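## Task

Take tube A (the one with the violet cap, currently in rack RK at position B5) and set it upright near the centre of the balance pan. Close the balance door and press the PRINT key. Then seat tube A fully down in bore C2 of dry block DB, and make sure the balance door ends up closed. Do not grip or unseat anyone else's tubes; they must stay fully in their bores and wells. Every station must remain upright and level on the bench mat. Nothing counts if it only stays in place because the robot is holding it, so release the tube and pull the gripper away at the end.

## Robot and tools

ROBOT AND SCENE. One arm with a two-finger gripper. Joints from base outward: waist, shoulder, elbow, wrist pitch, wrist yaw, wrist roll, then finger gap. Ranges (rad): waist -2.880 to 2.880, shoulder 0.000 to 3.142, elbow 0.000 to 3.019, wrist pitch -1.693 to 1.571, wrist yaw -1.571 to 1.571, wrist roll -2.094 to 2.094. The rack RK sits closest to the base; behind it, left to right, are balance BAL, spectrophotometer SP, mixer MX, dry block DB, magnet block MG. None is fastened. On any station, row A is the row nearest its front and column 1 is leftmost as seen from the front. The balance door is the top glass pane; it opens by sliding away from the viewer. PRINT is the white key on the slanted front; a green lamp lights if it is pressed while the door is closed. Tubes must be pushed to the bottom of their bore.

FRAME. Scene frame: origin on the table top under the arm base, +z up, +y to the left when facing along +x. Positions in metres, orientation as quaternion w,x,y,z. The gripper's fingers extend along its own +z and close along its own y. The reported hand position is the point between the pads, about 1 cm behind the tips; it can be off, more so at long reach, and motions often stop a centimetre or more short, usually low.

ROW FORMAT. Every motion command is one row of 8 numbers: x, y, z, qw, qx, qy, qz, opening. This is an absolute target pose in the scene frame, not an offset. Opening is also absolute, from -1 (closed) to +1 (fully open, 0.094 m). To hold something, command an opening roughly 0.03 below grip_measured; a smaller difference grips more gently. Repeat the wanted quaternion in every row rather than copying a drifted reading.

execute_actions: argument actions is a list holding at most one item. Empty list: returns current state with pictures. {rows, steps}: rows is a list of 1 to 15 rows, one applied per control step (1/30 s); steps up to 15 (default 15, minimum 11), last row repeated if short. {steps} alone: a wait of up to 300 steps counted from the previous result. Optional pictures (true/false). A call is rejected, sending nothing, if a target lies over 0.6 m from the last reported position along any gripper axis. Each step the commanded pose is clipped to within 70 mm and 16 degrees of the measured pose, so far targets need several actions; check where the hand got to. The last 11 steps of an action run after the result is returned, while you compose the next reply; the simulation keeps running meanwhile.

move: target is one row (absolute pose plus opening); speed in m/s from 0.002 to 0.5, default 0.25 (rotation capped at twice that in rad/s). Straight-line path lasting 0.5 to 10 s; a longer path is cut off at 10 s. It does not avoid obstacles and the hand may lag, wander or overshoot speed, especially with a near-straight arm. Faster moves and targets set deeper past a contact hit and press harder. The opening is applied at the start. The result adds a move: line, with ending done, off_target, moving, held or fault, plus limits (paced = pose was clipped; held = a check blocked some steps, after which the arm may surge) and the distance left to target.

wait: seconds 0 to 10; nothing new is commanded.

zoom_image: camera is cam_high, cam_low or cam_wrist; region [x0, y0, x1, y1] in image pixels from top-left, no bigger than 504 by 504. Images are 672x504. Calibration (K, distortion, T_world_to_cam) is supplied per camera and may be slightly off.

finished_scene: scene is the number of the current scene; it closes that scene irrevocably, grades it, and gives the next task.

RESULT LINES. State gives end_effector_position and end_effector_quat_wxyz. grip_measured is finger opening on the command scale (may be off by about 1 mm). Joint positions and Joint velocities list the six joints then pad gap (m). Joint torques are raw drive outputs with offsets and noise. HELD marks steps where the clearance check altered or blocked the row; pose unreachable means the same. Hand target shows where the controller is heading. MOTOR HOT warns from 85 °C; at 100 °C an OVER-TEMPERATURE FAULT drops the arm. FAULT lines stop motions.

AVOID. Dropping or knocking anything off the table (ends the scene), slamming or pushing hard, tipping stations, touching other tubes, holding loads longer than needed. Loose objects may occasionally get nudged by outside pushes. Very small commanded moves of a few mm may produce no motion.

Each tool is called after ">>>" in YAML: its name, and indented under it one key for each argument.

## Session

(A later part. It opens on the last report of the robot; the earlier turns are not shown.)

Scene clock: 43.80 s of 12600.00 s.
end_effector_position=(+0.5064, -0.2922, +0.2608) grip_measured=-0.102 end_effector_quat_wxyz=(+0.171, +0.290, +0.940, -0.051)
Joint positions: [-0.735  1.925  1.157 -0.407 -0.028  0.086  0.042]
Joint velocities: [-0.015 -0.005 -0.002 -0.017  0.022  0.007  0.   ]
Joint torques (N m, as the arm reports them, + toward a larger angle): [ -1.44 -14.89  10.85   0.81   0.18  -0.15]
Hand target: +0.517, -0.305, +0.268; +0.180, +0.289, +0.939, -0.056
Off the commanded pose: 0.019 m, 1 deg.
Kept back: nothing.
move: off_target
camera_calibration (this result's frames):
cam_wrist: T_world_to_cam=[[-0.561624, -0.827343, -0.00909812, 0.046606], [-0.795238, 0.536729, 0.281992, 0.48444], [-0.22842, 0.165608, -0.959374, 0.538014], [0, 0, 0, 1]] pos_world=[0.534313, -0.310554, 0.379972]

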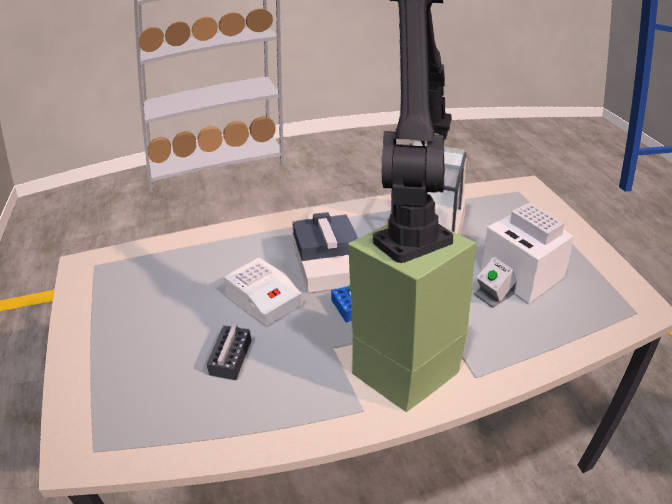

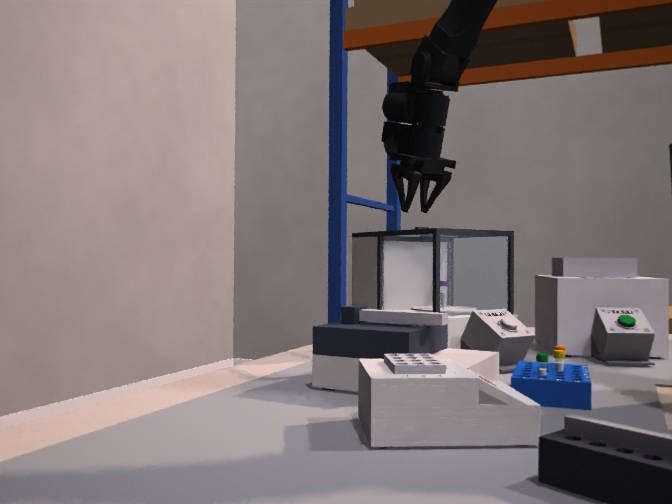

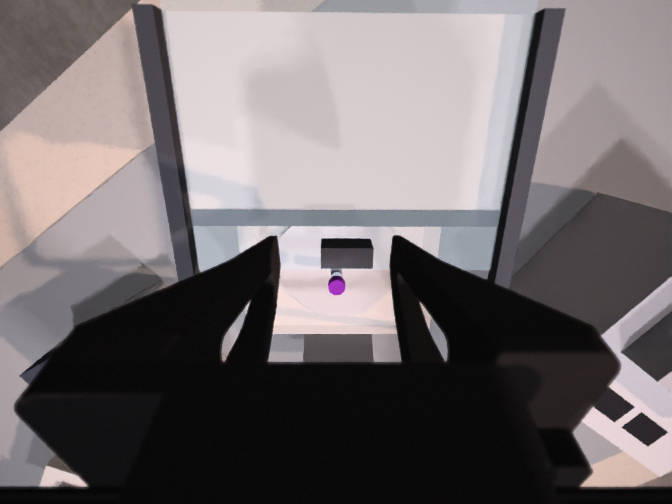

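>>> move:
  target: [0.493,-0.290,0.223,0.166,0.289,0.941,-0.052,-0.1]
  speed: 0.06

Scene clock: 45.03 s of 12600.00 s.
end_effector_position=(+0.4923, -0.2862, +0.2260) grip_measured=-0.102 end_effector_quat_wxyz=(+0.164, +0.290, +0.942, -0.049)
Joint positions: [-0.735  1.973  1.111 -0.328 -0.028  0.086  0.042]
Joint velocities: [-0.024 -0.015 -0.002  0.012 -0.022  0.037  0.   ]
Joint torques (N m, as the arm reports them, + toward a larger angle): [ -0.64 -15.68   6.74   1.64   0.17  -0.09]
Hand target: +0.492, -0.289, +0.224; +0.166, +0.289, +0.941, -0.052
Off the commanded pose: 0.005 m, 0 deg.
Kept back: nothing.
move: done
camera_calibration (this result's frames):
cam_wrist: T_world_to_cam=[[-0.562078, -0.827046, -0.00791939, 0.0434489], [-0.791279, 0.534934, 0.296181, 0.474136], [-0.240719, 0.172743, -0.955099, 0.50748], [0, 0, 0, 1]] pos_world=[0.521756, -0.305361, 0.344608]

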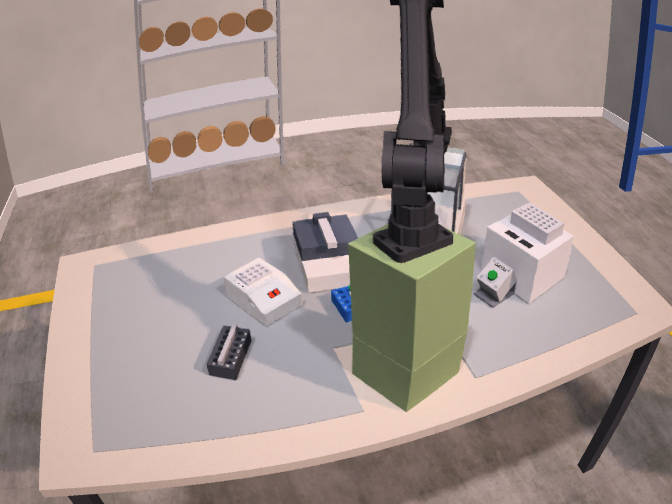

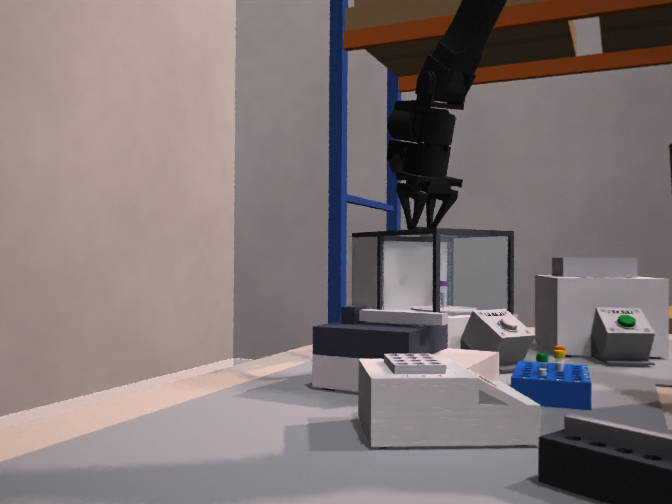

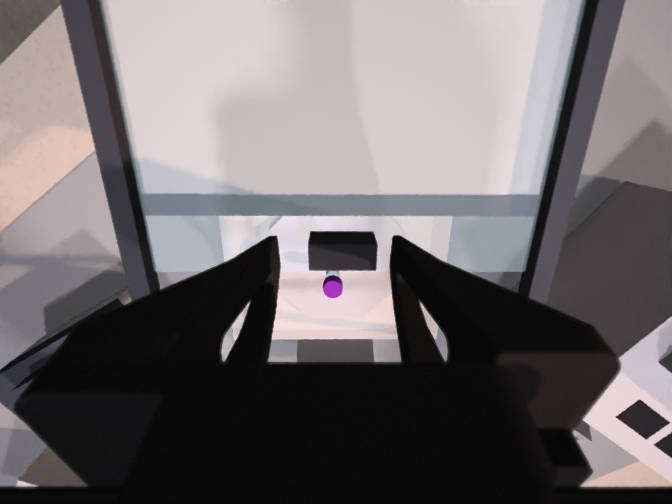

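2.5 mm off; close gently while biasing right.

>>> execute_actions:
  actions:
    - {"rows":[[0.491,-0.291,0.223,0.166,0.289,0.941,-0.054,-0.2],[0.490,-0.292,0.223,0.166,0.289,0.941,-0.055,-0.28],[0.490,-0.293,0.223,0.166,0.289,0.941,-0.055,-0.33],[0.490,-0.293,0.223,0.166,0.289,0.941,-0.055,-0.36],[0.490,-0.293,0.223,0.166,0.289,0.941,-0.055,-0.38],[0.490,-0.293,0.223,0.166,0.289,0.941,-0.055,-0.40],[0.490,-0.293,0.223,0.166,0.289,0.941,-0.055,-0.42],[0.490,-0.293,0.223,0.166,0.289,0.941,-0.055,-0.44],[0.490,-0.293,0.223,0.166,0.289,0.941,-0.055,-0.46],[0.490,-0.293,0.223,0.166,0.289,0.941,-0.055,-0.48],[0.490,-0.293,0.223,0.166,0.289,0.941,-0.055,-0.5],[0.490,-0.293,0.223,0.166,0.289,0.941,-0.055,-0.525]],"steps":15}

>>> move:
  target: [0.389,-0.212,0.226,0.166,0.289,0.941,-0.052,-0.525]
  speed: 0.06

Scene clock: 47.87 s of 12600.00 s.
end_effector_position=(+0.4927, -0.2870, +0.2262) grip_measured=-0.342 end_effector_quat_wxyz=(+0.165, +0.290, +0.942, -0.051)
Joint positions: [-0.735  1.973  1.111 -0.325 -0.024  0.084  0.031]
Joint velocities: [-0.015  0.005  0.007 -0.012  0.081 -0.007 -0.031]
Joint torques (N m, as the arm reports them, + toward a larger angle): [ -1.43 -15.23   6.67   1.74   0.19  -0.13]
Steps of this call (steps 1 to 81: nothing new was sent; steps 82 to 85: the first 4 steps of this action). Readings (end_effector_position):
82: (+0.4923, -0.2864, +0.2260)
83: (+0.4924, -0.2867, +0.2261)
85: the state above

Scene clock: 50.70 s of 12600.00 s.
end_effector_position=(+0.3939, -0.2185, +0.2265) grip_measured=-0.502 end_effector_quat_wxyz=(+0.168, +0.289, +0.941, -0.053)
Joint positions: [-0.709  1.777  0.738 -0.139 -0.011  0.108  0.023]
Joint velocities: [-0.015 -0.005  0.002 -0.002  0.007 -0.022 -0.001]
Joint torques (N m, as the arm reports them, + toward a larger angle): [  0.95 -12.73   3.8    0.91   0.18   0.09]
Hand target: +0.389, -0.211, +0.228; +0.165, +0.289, +0.941, -0.052
Off your previous action's commanded pose: 0.005 m, 0 deg at its last step (step 11 of this call).
Off the commanded pose: 0.008 m, 0 deg.
Kept back: nothing.
move: done
camera_calibration (this result's frames):
cam_wrist: T_world_to_cam=[[-0.561926, -0.827185, -0.00215846, 0.0427594], [-0.79328, 0.538151, 0.284781, 0.363986], [-0.234405, 0.161738, -0.95859, 0.468484], [0, 0, 0, 1]] pos_world=[0.422585, -0.236281, 0.345521]

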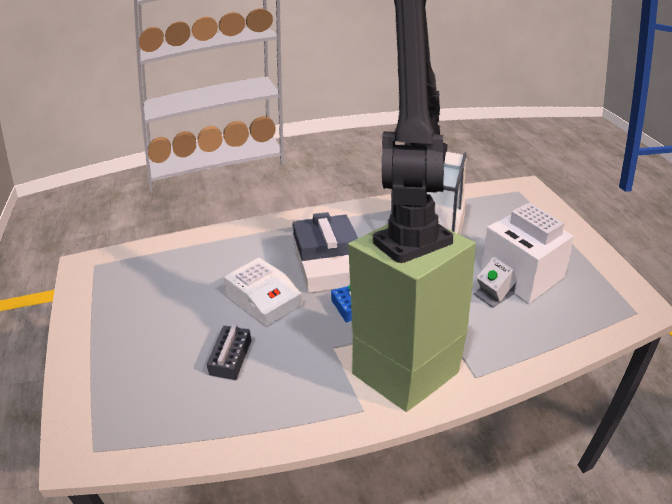

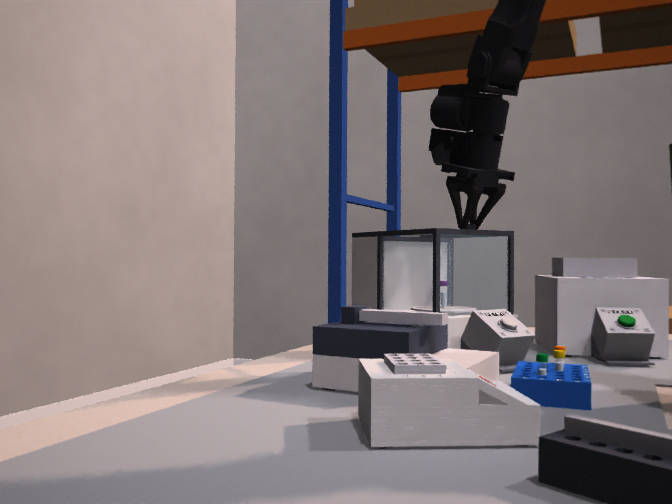

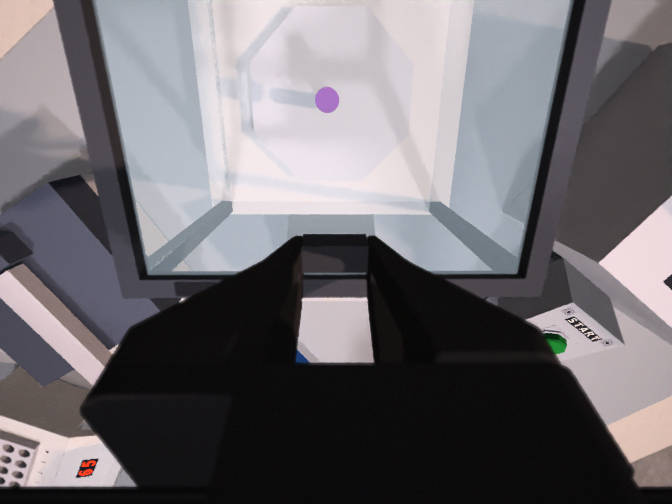

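>>> execute_actions:
  actions:
    - {"rows":[[0.393,-0.218,0.227,0.166,0.289,0.941,-0.052,-0.1]],"steps":11}

>>> move:
  target: [0.375,-0.205,0.27,0.2,0.288,0.935,-0.062,-0.1]
  speed: 0.15

>>> move:
  target: [0.315,-0.158,0.25,0.303,0.281,0.905,-0.094,-1]

>>> move:
  target: [0.316,-0.157,0.115,0.303,0.281,0.905,-0.094,-1]
  speed: 0.2

Scene clock: 52.93 s of 12600.00 s.
end_effector_position=(+0.3939, -0.2185, +0.2265) grip_measured=-0.502 end_effector_quat_wxyz=(+0.168, +0.289, +0.941, -0.053)
Joint positions: [-0.709  1.777  0.738 -0.139 -0.011  0.108  0.023]
Joint velocities: [ 0.015 -0.015 -0.012 -0.012 -0.007  0.022  0.001]
Joint torques (N m, as the arm reports them, + toward a larger angle): [  1.44 -12.83   3.82   0.96   0.15   0.1 ]
Kept back: the last 11 steps of this action.
Steps of this call (steps 1 to 67: nothing new was sent). Readings (end_effector_position):
1: (+0.3939, -0.2185, +0.2265)
2: (+0.3939, -0.2185, +0.2265)
4: (+0.3939, -0.2185, +0.2265)
8: (+0.3939, -0.2185, +0.2265)
67: the state above

Scene clock: 54.10 s of 12600.00 s.
end_effector_position=(+0.3771, -0.2077, +0.2700) grip_measured=-0.102 end_effector_quat_wxyz=(+0.203, +0.287, +0.934, -0.062)
Joint positions: [-0.709  1.606  0.645 -0.145 -0.006  0.109  0.042]
Joint velocities: [-0.005 -0.005 -0.007  0.007  0.007 -0.007  0.001]
Joint torques (N m, as the arm reports them, + toward a larger angle): [  0.12 -10.32   6.1    1.01   0.19   0.04]
Hand target: +0.376, -0.205, +0.270; +0.200, +0.288, +0.935, -0.062
Off your previous action's commanded pose: 0.001 m, 0 deg at its last step (step 11 of this call).
Off the commanded pose: 0.003 m, 0 deg.
Kept back: nothing.
move: done
camera_calibration (this result's frames):
cam_wrist: T_world_to_cam=[[-0.560519, -0.828128, -0.00465756, 0.042235], [-0.809353, 0.546603, 0.214878, 0.359139], [-0.175401, 0.124213, -0.97663, 0.479338], [0, 0, 0, 1]] pos_world=[0.39842, -0.22087, 0.391162]

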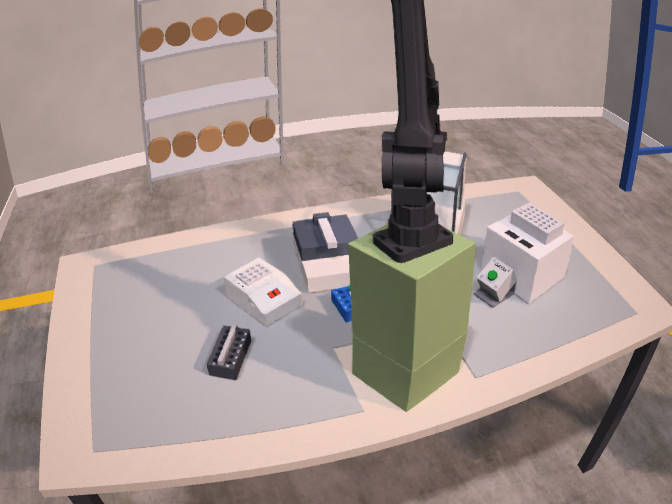

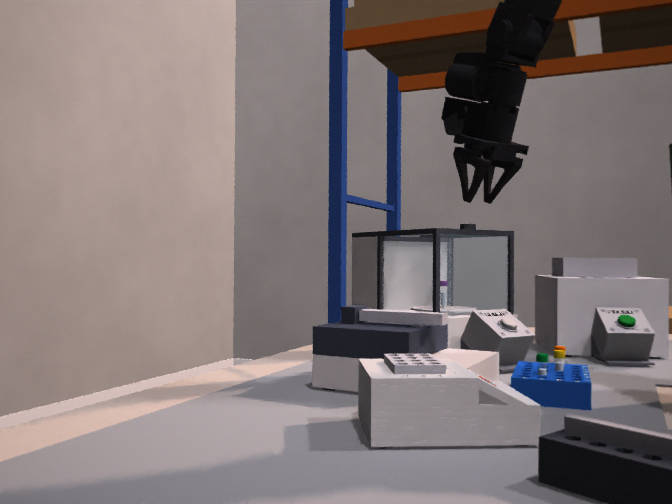

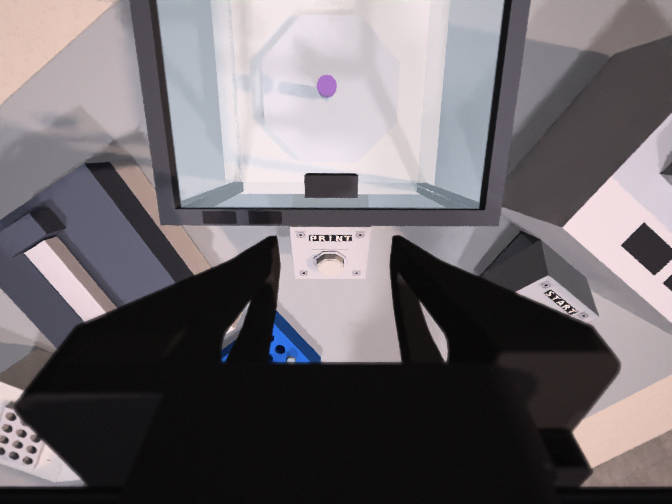

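Scene clock: 55.07 s of 12600.00 s.
end_effector_position=(+0.3075, -0.1569, +0.2491) grip_measured=-0.980 end_effector_quat_wxyz=(+0.292, +0.280, +0.910, -0.096)
Joint positions: [-0.635  1.562  0.287  0.361  0.073  0.163  0.001]
Joint velocities: [-0.015 -0.015 -0.007 -0.002  0.037 -0.007 -0.   ]
Joint torques (N m, as the arm reports them, + toward a larger angle): [ 0.86 -6.78  4.35  2.28  0.25  0.08]
Hand target: +0.315, -0.157, +0.253; +0.302, +0.280, +0.906, -0.096
Off the commanded pose: 0.008 m, 1 deg.
Kept back: nothing.
move: done
camera_calibration (this result's frames):
cam_wrist: T_world_to_cam=[[-0.563215, -0.826275, 0.00760738, 0.0432707], [-0.826063, 0.563248, 0.0192854, 0.336089], [-0.0202199, 0.00457766, -0.999785, 0.379713], [0, 0, 0, 1]] pos_world=[0.309679, -0.155286, 0.372821]

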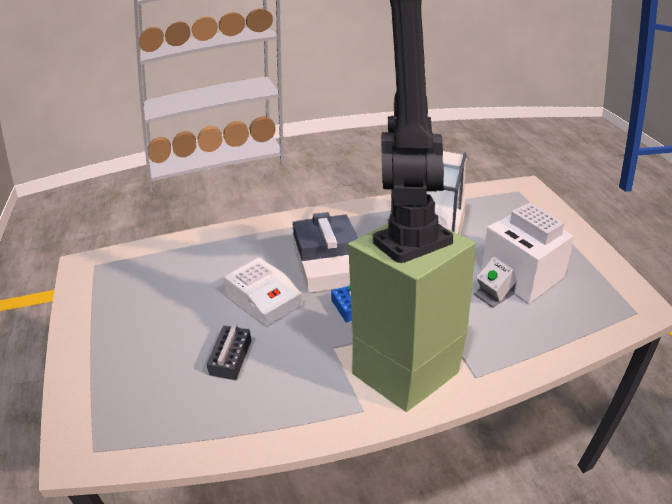

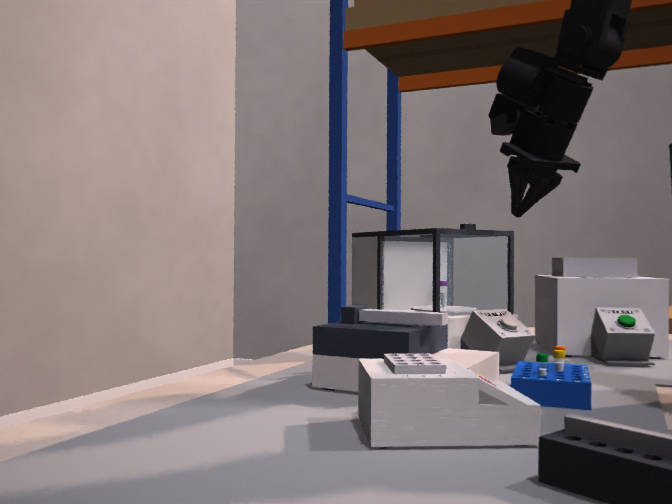

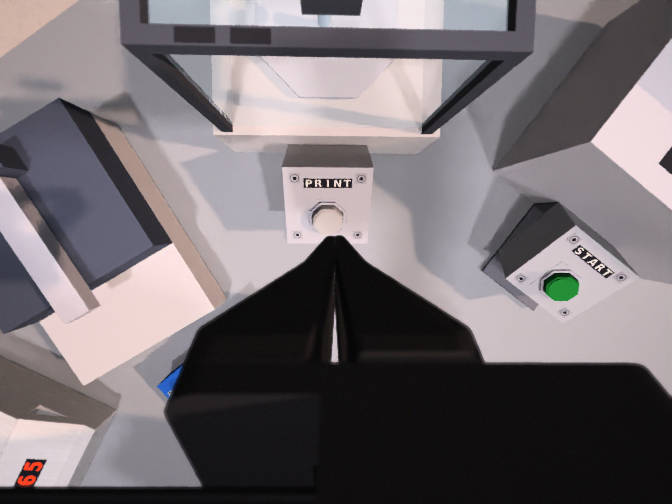

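Scene clock: 56.23 s of 12600.00 s.
end_effector_position=(+0.3068, -0.1568, +0.1136) grip_measured=-0.980 end_effector_quat_wxyz=(+0.291, +0.281, +0.910, -0.095)
Joint positions: [-0.61   2.281  0.4    0.962  0.085  0.187  0.001]
Joint velocities: [-0.024  0.005 -0.012 -0.002 -0.051  0.051  0.001]
Joint torques (N m, as the arm reports them, + toward a larger angle): [  0.96 -10.8   -1.94   2.24   0.24   0.11]
Hand target: +0.314, -0.157, +0.118; +0.303, +0.281, +0.906, -0.094
Off the commanded pose: 0.009 m, 2 deg.
Kept back: nothing.
move: done
camera_calibration (this result's frames):
cam_wrist: T_world_to_cam=[[-0.565143, -0.824982, 0.00413907, 0.0451704], [-0.824726, 0.565081, 0.0226152, 0.337507], [-0.020996, 0.00936722, -0.999736, 0.245159], [0, 0, 0, 1]] pos_world=[0.309026, -0.15575, 0.237275]

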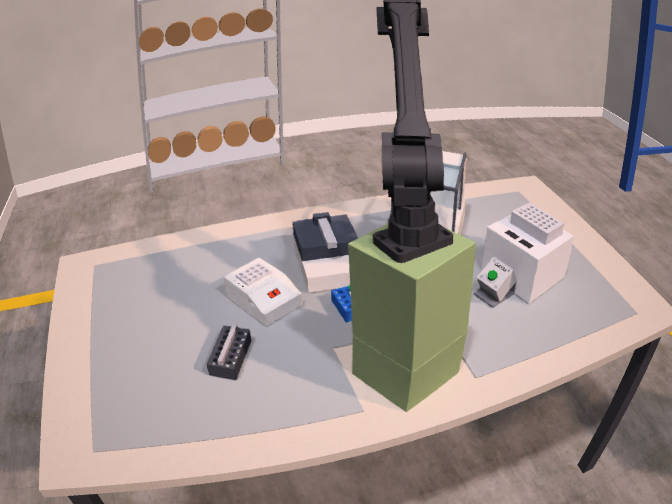

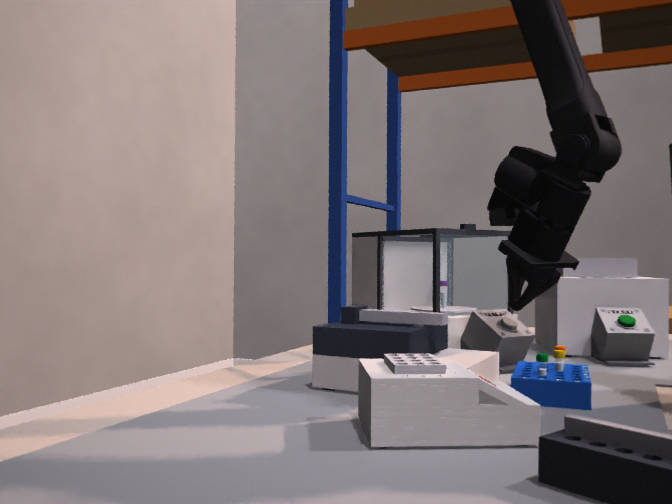

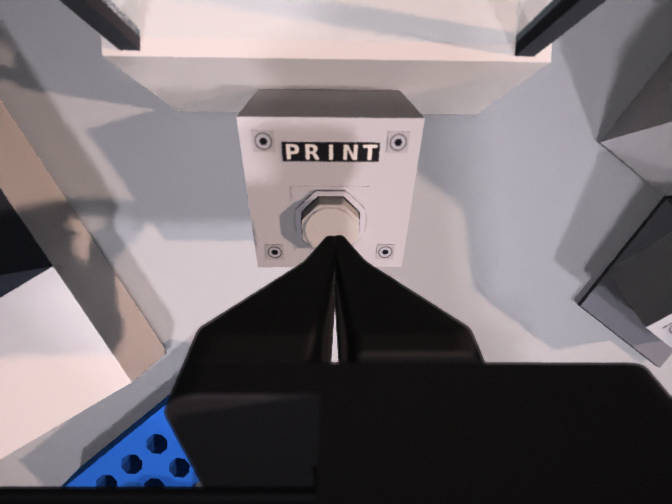

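>>> move:
  target: [0.325,-0.162,0.080,0.303,0.281,0.905,-0.094,-1]
  speed: 0.04

>>> move:
  target: [0.315,-0.158,0.27,0.25,0.285,0.922,-0.078,-0.1]

Scene clock: 57.70 s of 12600.00 s.
end_effector_position=(+0.3168, -0.1626, +0.0896) grip_measured=-0.980 end_effector_quat_wxyz=(+0.300, +0.282, +0.906, -0.097)
Joint positions: [-0.609  2.382  0.461  1.02   0.09   0.188  0.001]
Joint velocities: [-0.005 -0.005 -0.012  0.012  0.037  0.11  -0.001]
Joint torques (N m, as the arm reports them, + toward a larger angle): [ 0.87 -7.86  0.14  1.89  0.11  0.09]
Hand target: +0.324, -0.162, +0.080; +0.303, +0.281, +0.906, -0.094
Off the commanded pose: 0.013 m, 1 deg.
Kept back: nothing.
move: off_target
camera_calibration (this result's frames):
cam_wrist: T_world_to_cam=[[-0.566844, -0.82382, 0.00309218, 0.0469835], [-0.823814, 0.566851, 0.00307665, 0.351368], [-0.00428741, -0.000803406, -0.99999, 0.214594], [0, 0, 0, 1]] pos_world=[0.317014, -0.160295, 0.213366]

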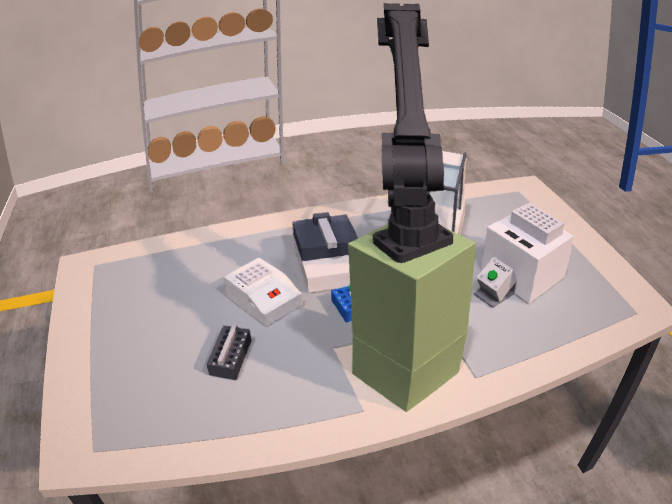

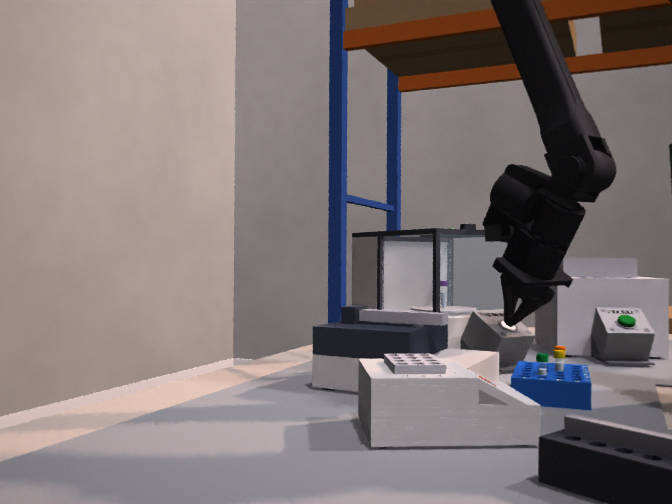

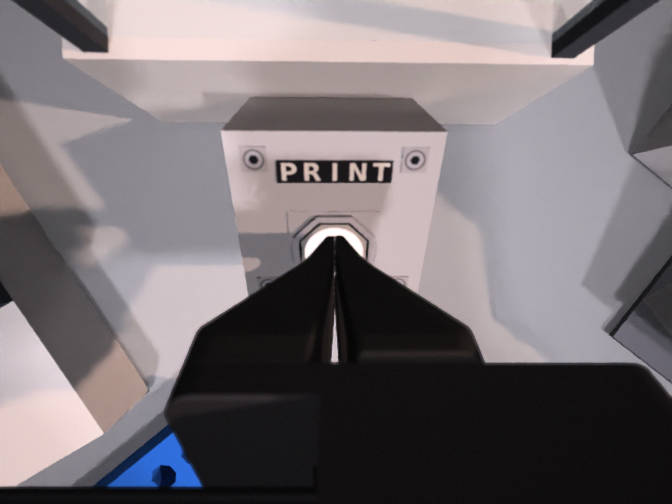

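Scene clock: 58.97 s of 12600.00 s.
end_effector_position=(+0.3078, -0.1513, +0.2616) grip_measured=-0.102 end_effector_quat_wxyz=(+0.245, +0.286, +0.923, -0.075)
Joint positions: [-0.636  1.46   0.345  0.097  0.043  0.176  0.042]
Joint velocities: [-0.024 -0.005  0.002 -0.007  0.051 -0.022  0.   ]
Joint torques (N m, as the arm reports them, + toward a larger angle): [-1.13 -5.84  7.33  1.16 -0.01 -0.14]
Hand target: +0.317, -0.159, +0.266; +0.251, +0.285, +0.922, -0.077
Off the commanded pose: 0.013 m, 1 deg.
Kept back: nothing.
move: off_target
camera_calibration (this result's frames):
cam_wrist: T_world_to_cam=[[-0.563721, -0.825941, -0.00636738, 0.0518509], [-0.819937, 0.558659, 0.124915, 0.302678], [-0.0996153, 0.0756381, -0.992147, 0.425373], [0, 0, 0, 1]] pos_world=[0.31978, -0.158443, 0.384554]

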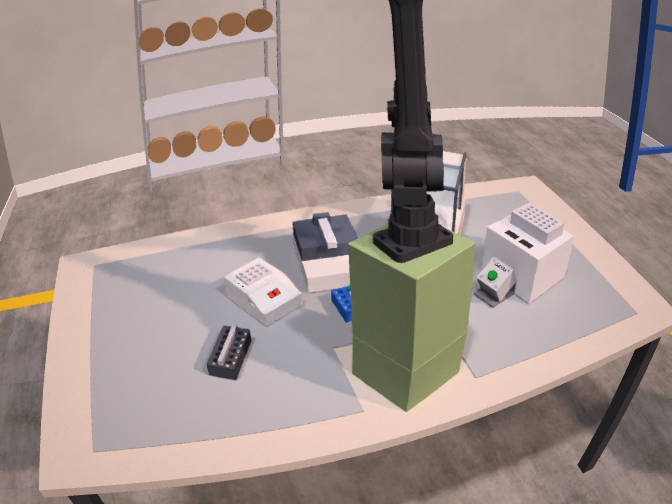

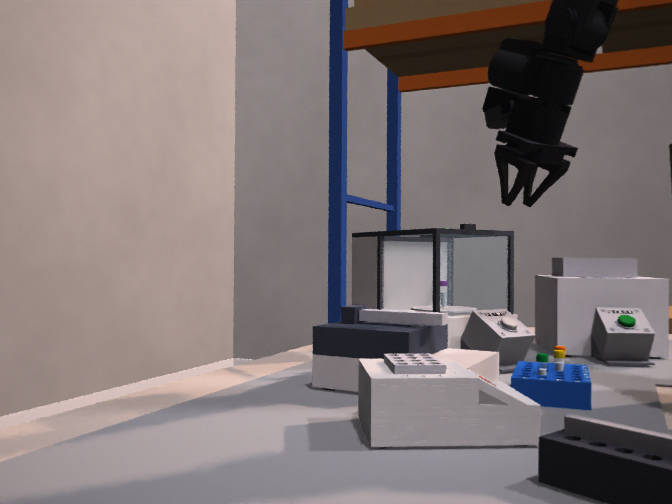

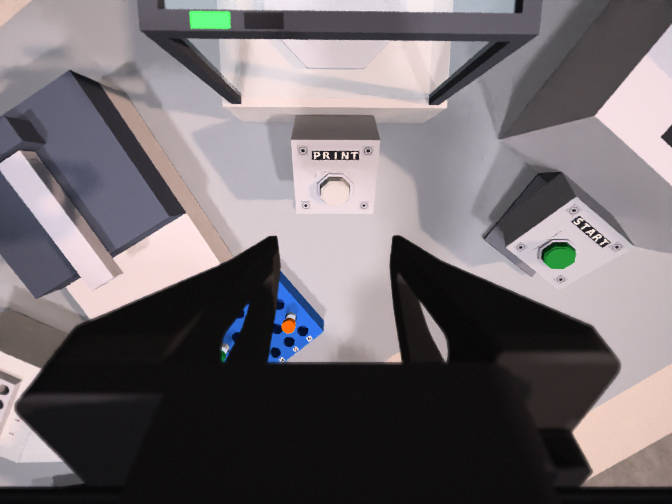

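Green. Reopen.

>>> move:
  target: [0.42,-0.234,0.27,0.178,0.289,0.939,-0.055,-0.1]
  speed: 0.2

>>> move:
  target: [0.395,-0.219,0.223,0.166,0.289,0.941,-0.052,-0.1]
  speed: 0.06

Scene clock: 60.47 s of 12600.00 s.
end_effector_position=(+0.4095, -0.2261, +0.2613) grip_measured=-0.102 end_effector_quat_wxyz=(+0.171, +0.292, +0.940, -0.052)
Joint positions: [-0.713  1.711  0.794 -0.258 -0.016  0.11   0.042]
Joint velocities: [ 0.015 -0.005  0.002 -0.002  0.066  0.007  0.   ]
Joint torques (N m, as the arm reports them, + toward a larger angle): [ -1.   -11.21   9.18   0.91  -0.07  -0.14]
Hand target: +0.419, -0.235, +0.267; +0.179, +0.290, +0.939, -0.053
Off the commanded pose: 0.016 m, 1 deg.
Kept back: nothing.
move: off_target
camera_calibration (this result's frames):
cam_wrist: T_world_to_cam=[[-0.564806, -0.825185, -0.00796523, 0.048381], [-0.793285, 0.540262, 0.280742, 0.37208], [-0.227361, 0.164883, -0.95975, 0.50484], [0, 0, 0, 1]] pos_world=[0.437272, -0.244337, 0.380447]

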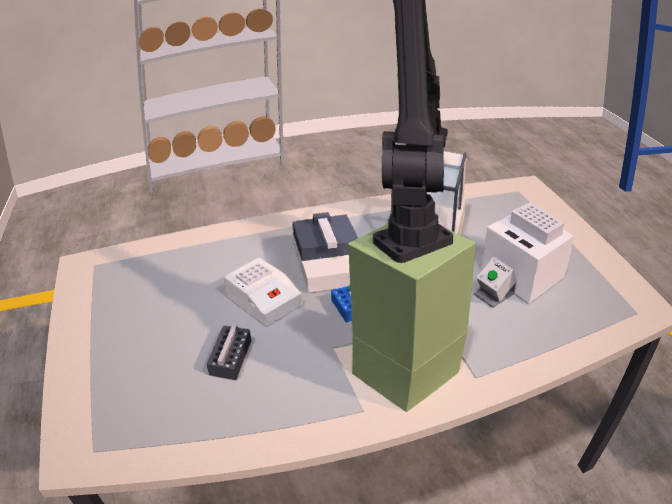

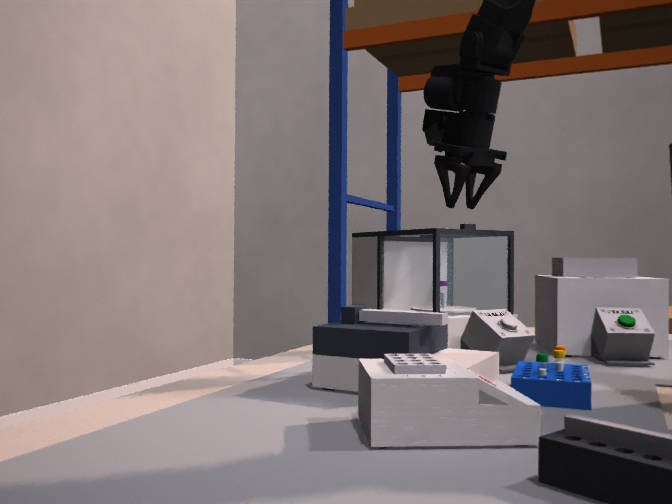

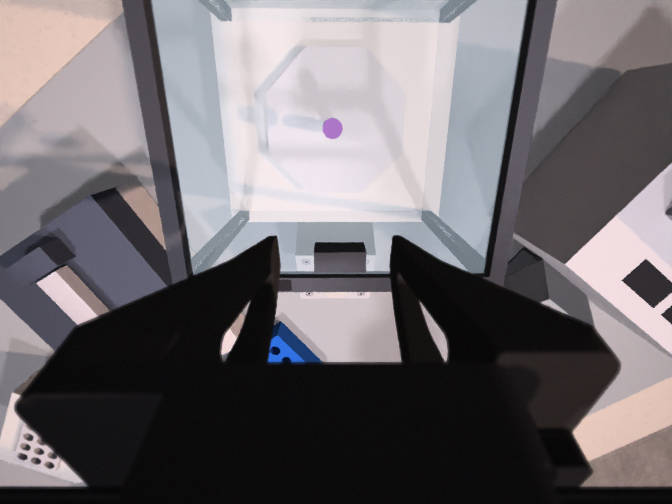

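Scene clock: 61.50 s of 12600.00 s.
end_effector_position=(+0.3929, -0.2191, +0.2260) grip_measured=-0.102 end_effector_quat_wxyz=(+0.164, +0.292, +0.941, -0.050)
Joint positions: [-0.713  1.779  0.743 -0.153 -0.016  0.11   0.042]
Joint velocities: [-0.034 -0.005  0.007  0.012  0.007  0.037 -0.   ]
Joint torques (N m, as the arm reports them, + toward a larger angle): [  0.2  -11.1    5.35   1.57   0.18  -0.05]
Hand target: +0.394, -0.218, +0.224; +0.166, +0.289, +0.941, -0.052
Off the commanded pose: 0.004 m, 0 deg.
Kept back: nothing.
move: done
camera_calibration (this result's frames):
cam_wrist: T_world_to_cam=[[-0.565529, -0.824703, -0.00653032, 0.0446481], [-0.789129, 0.538799, 0.294908, 0.359907], [-0.239693, 0.171932, -0.955503, 0.471511], [0, 0, 0, 1]] pos_world=[0.42228, -0.238164, 0.344682]

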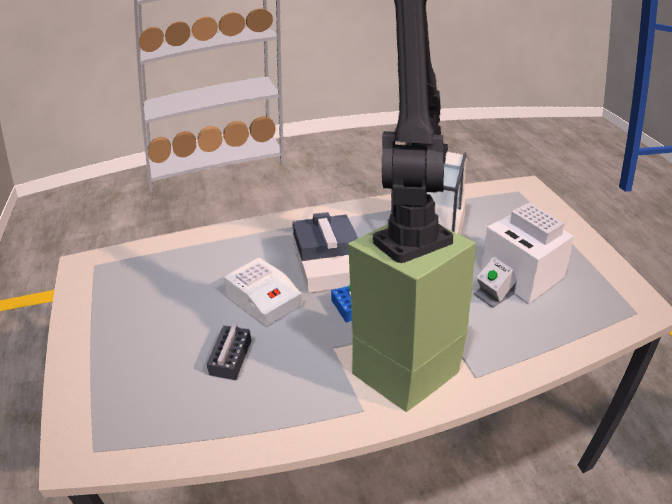

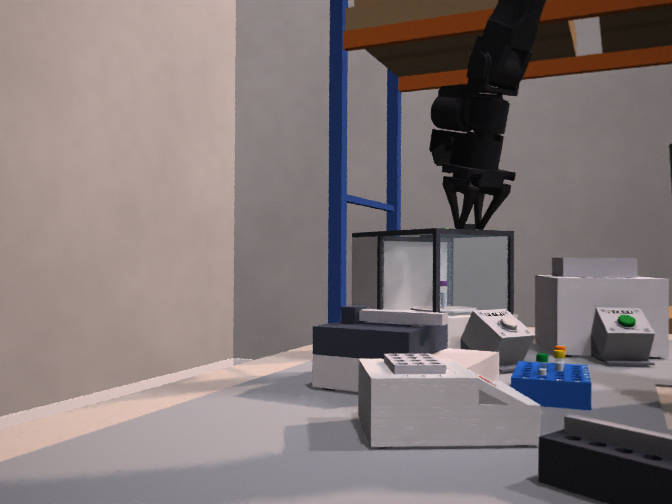

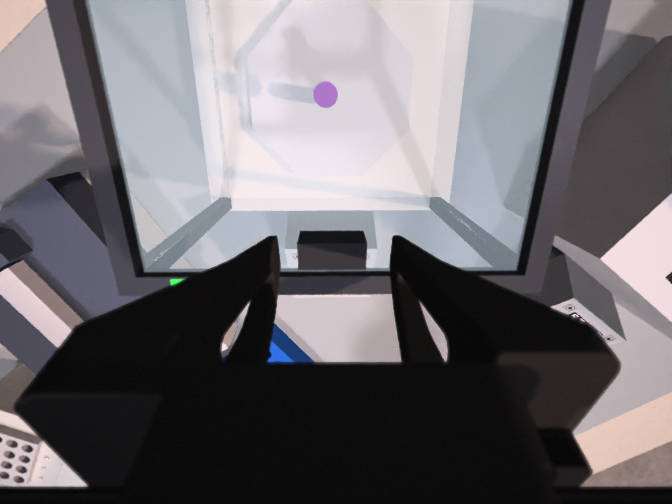

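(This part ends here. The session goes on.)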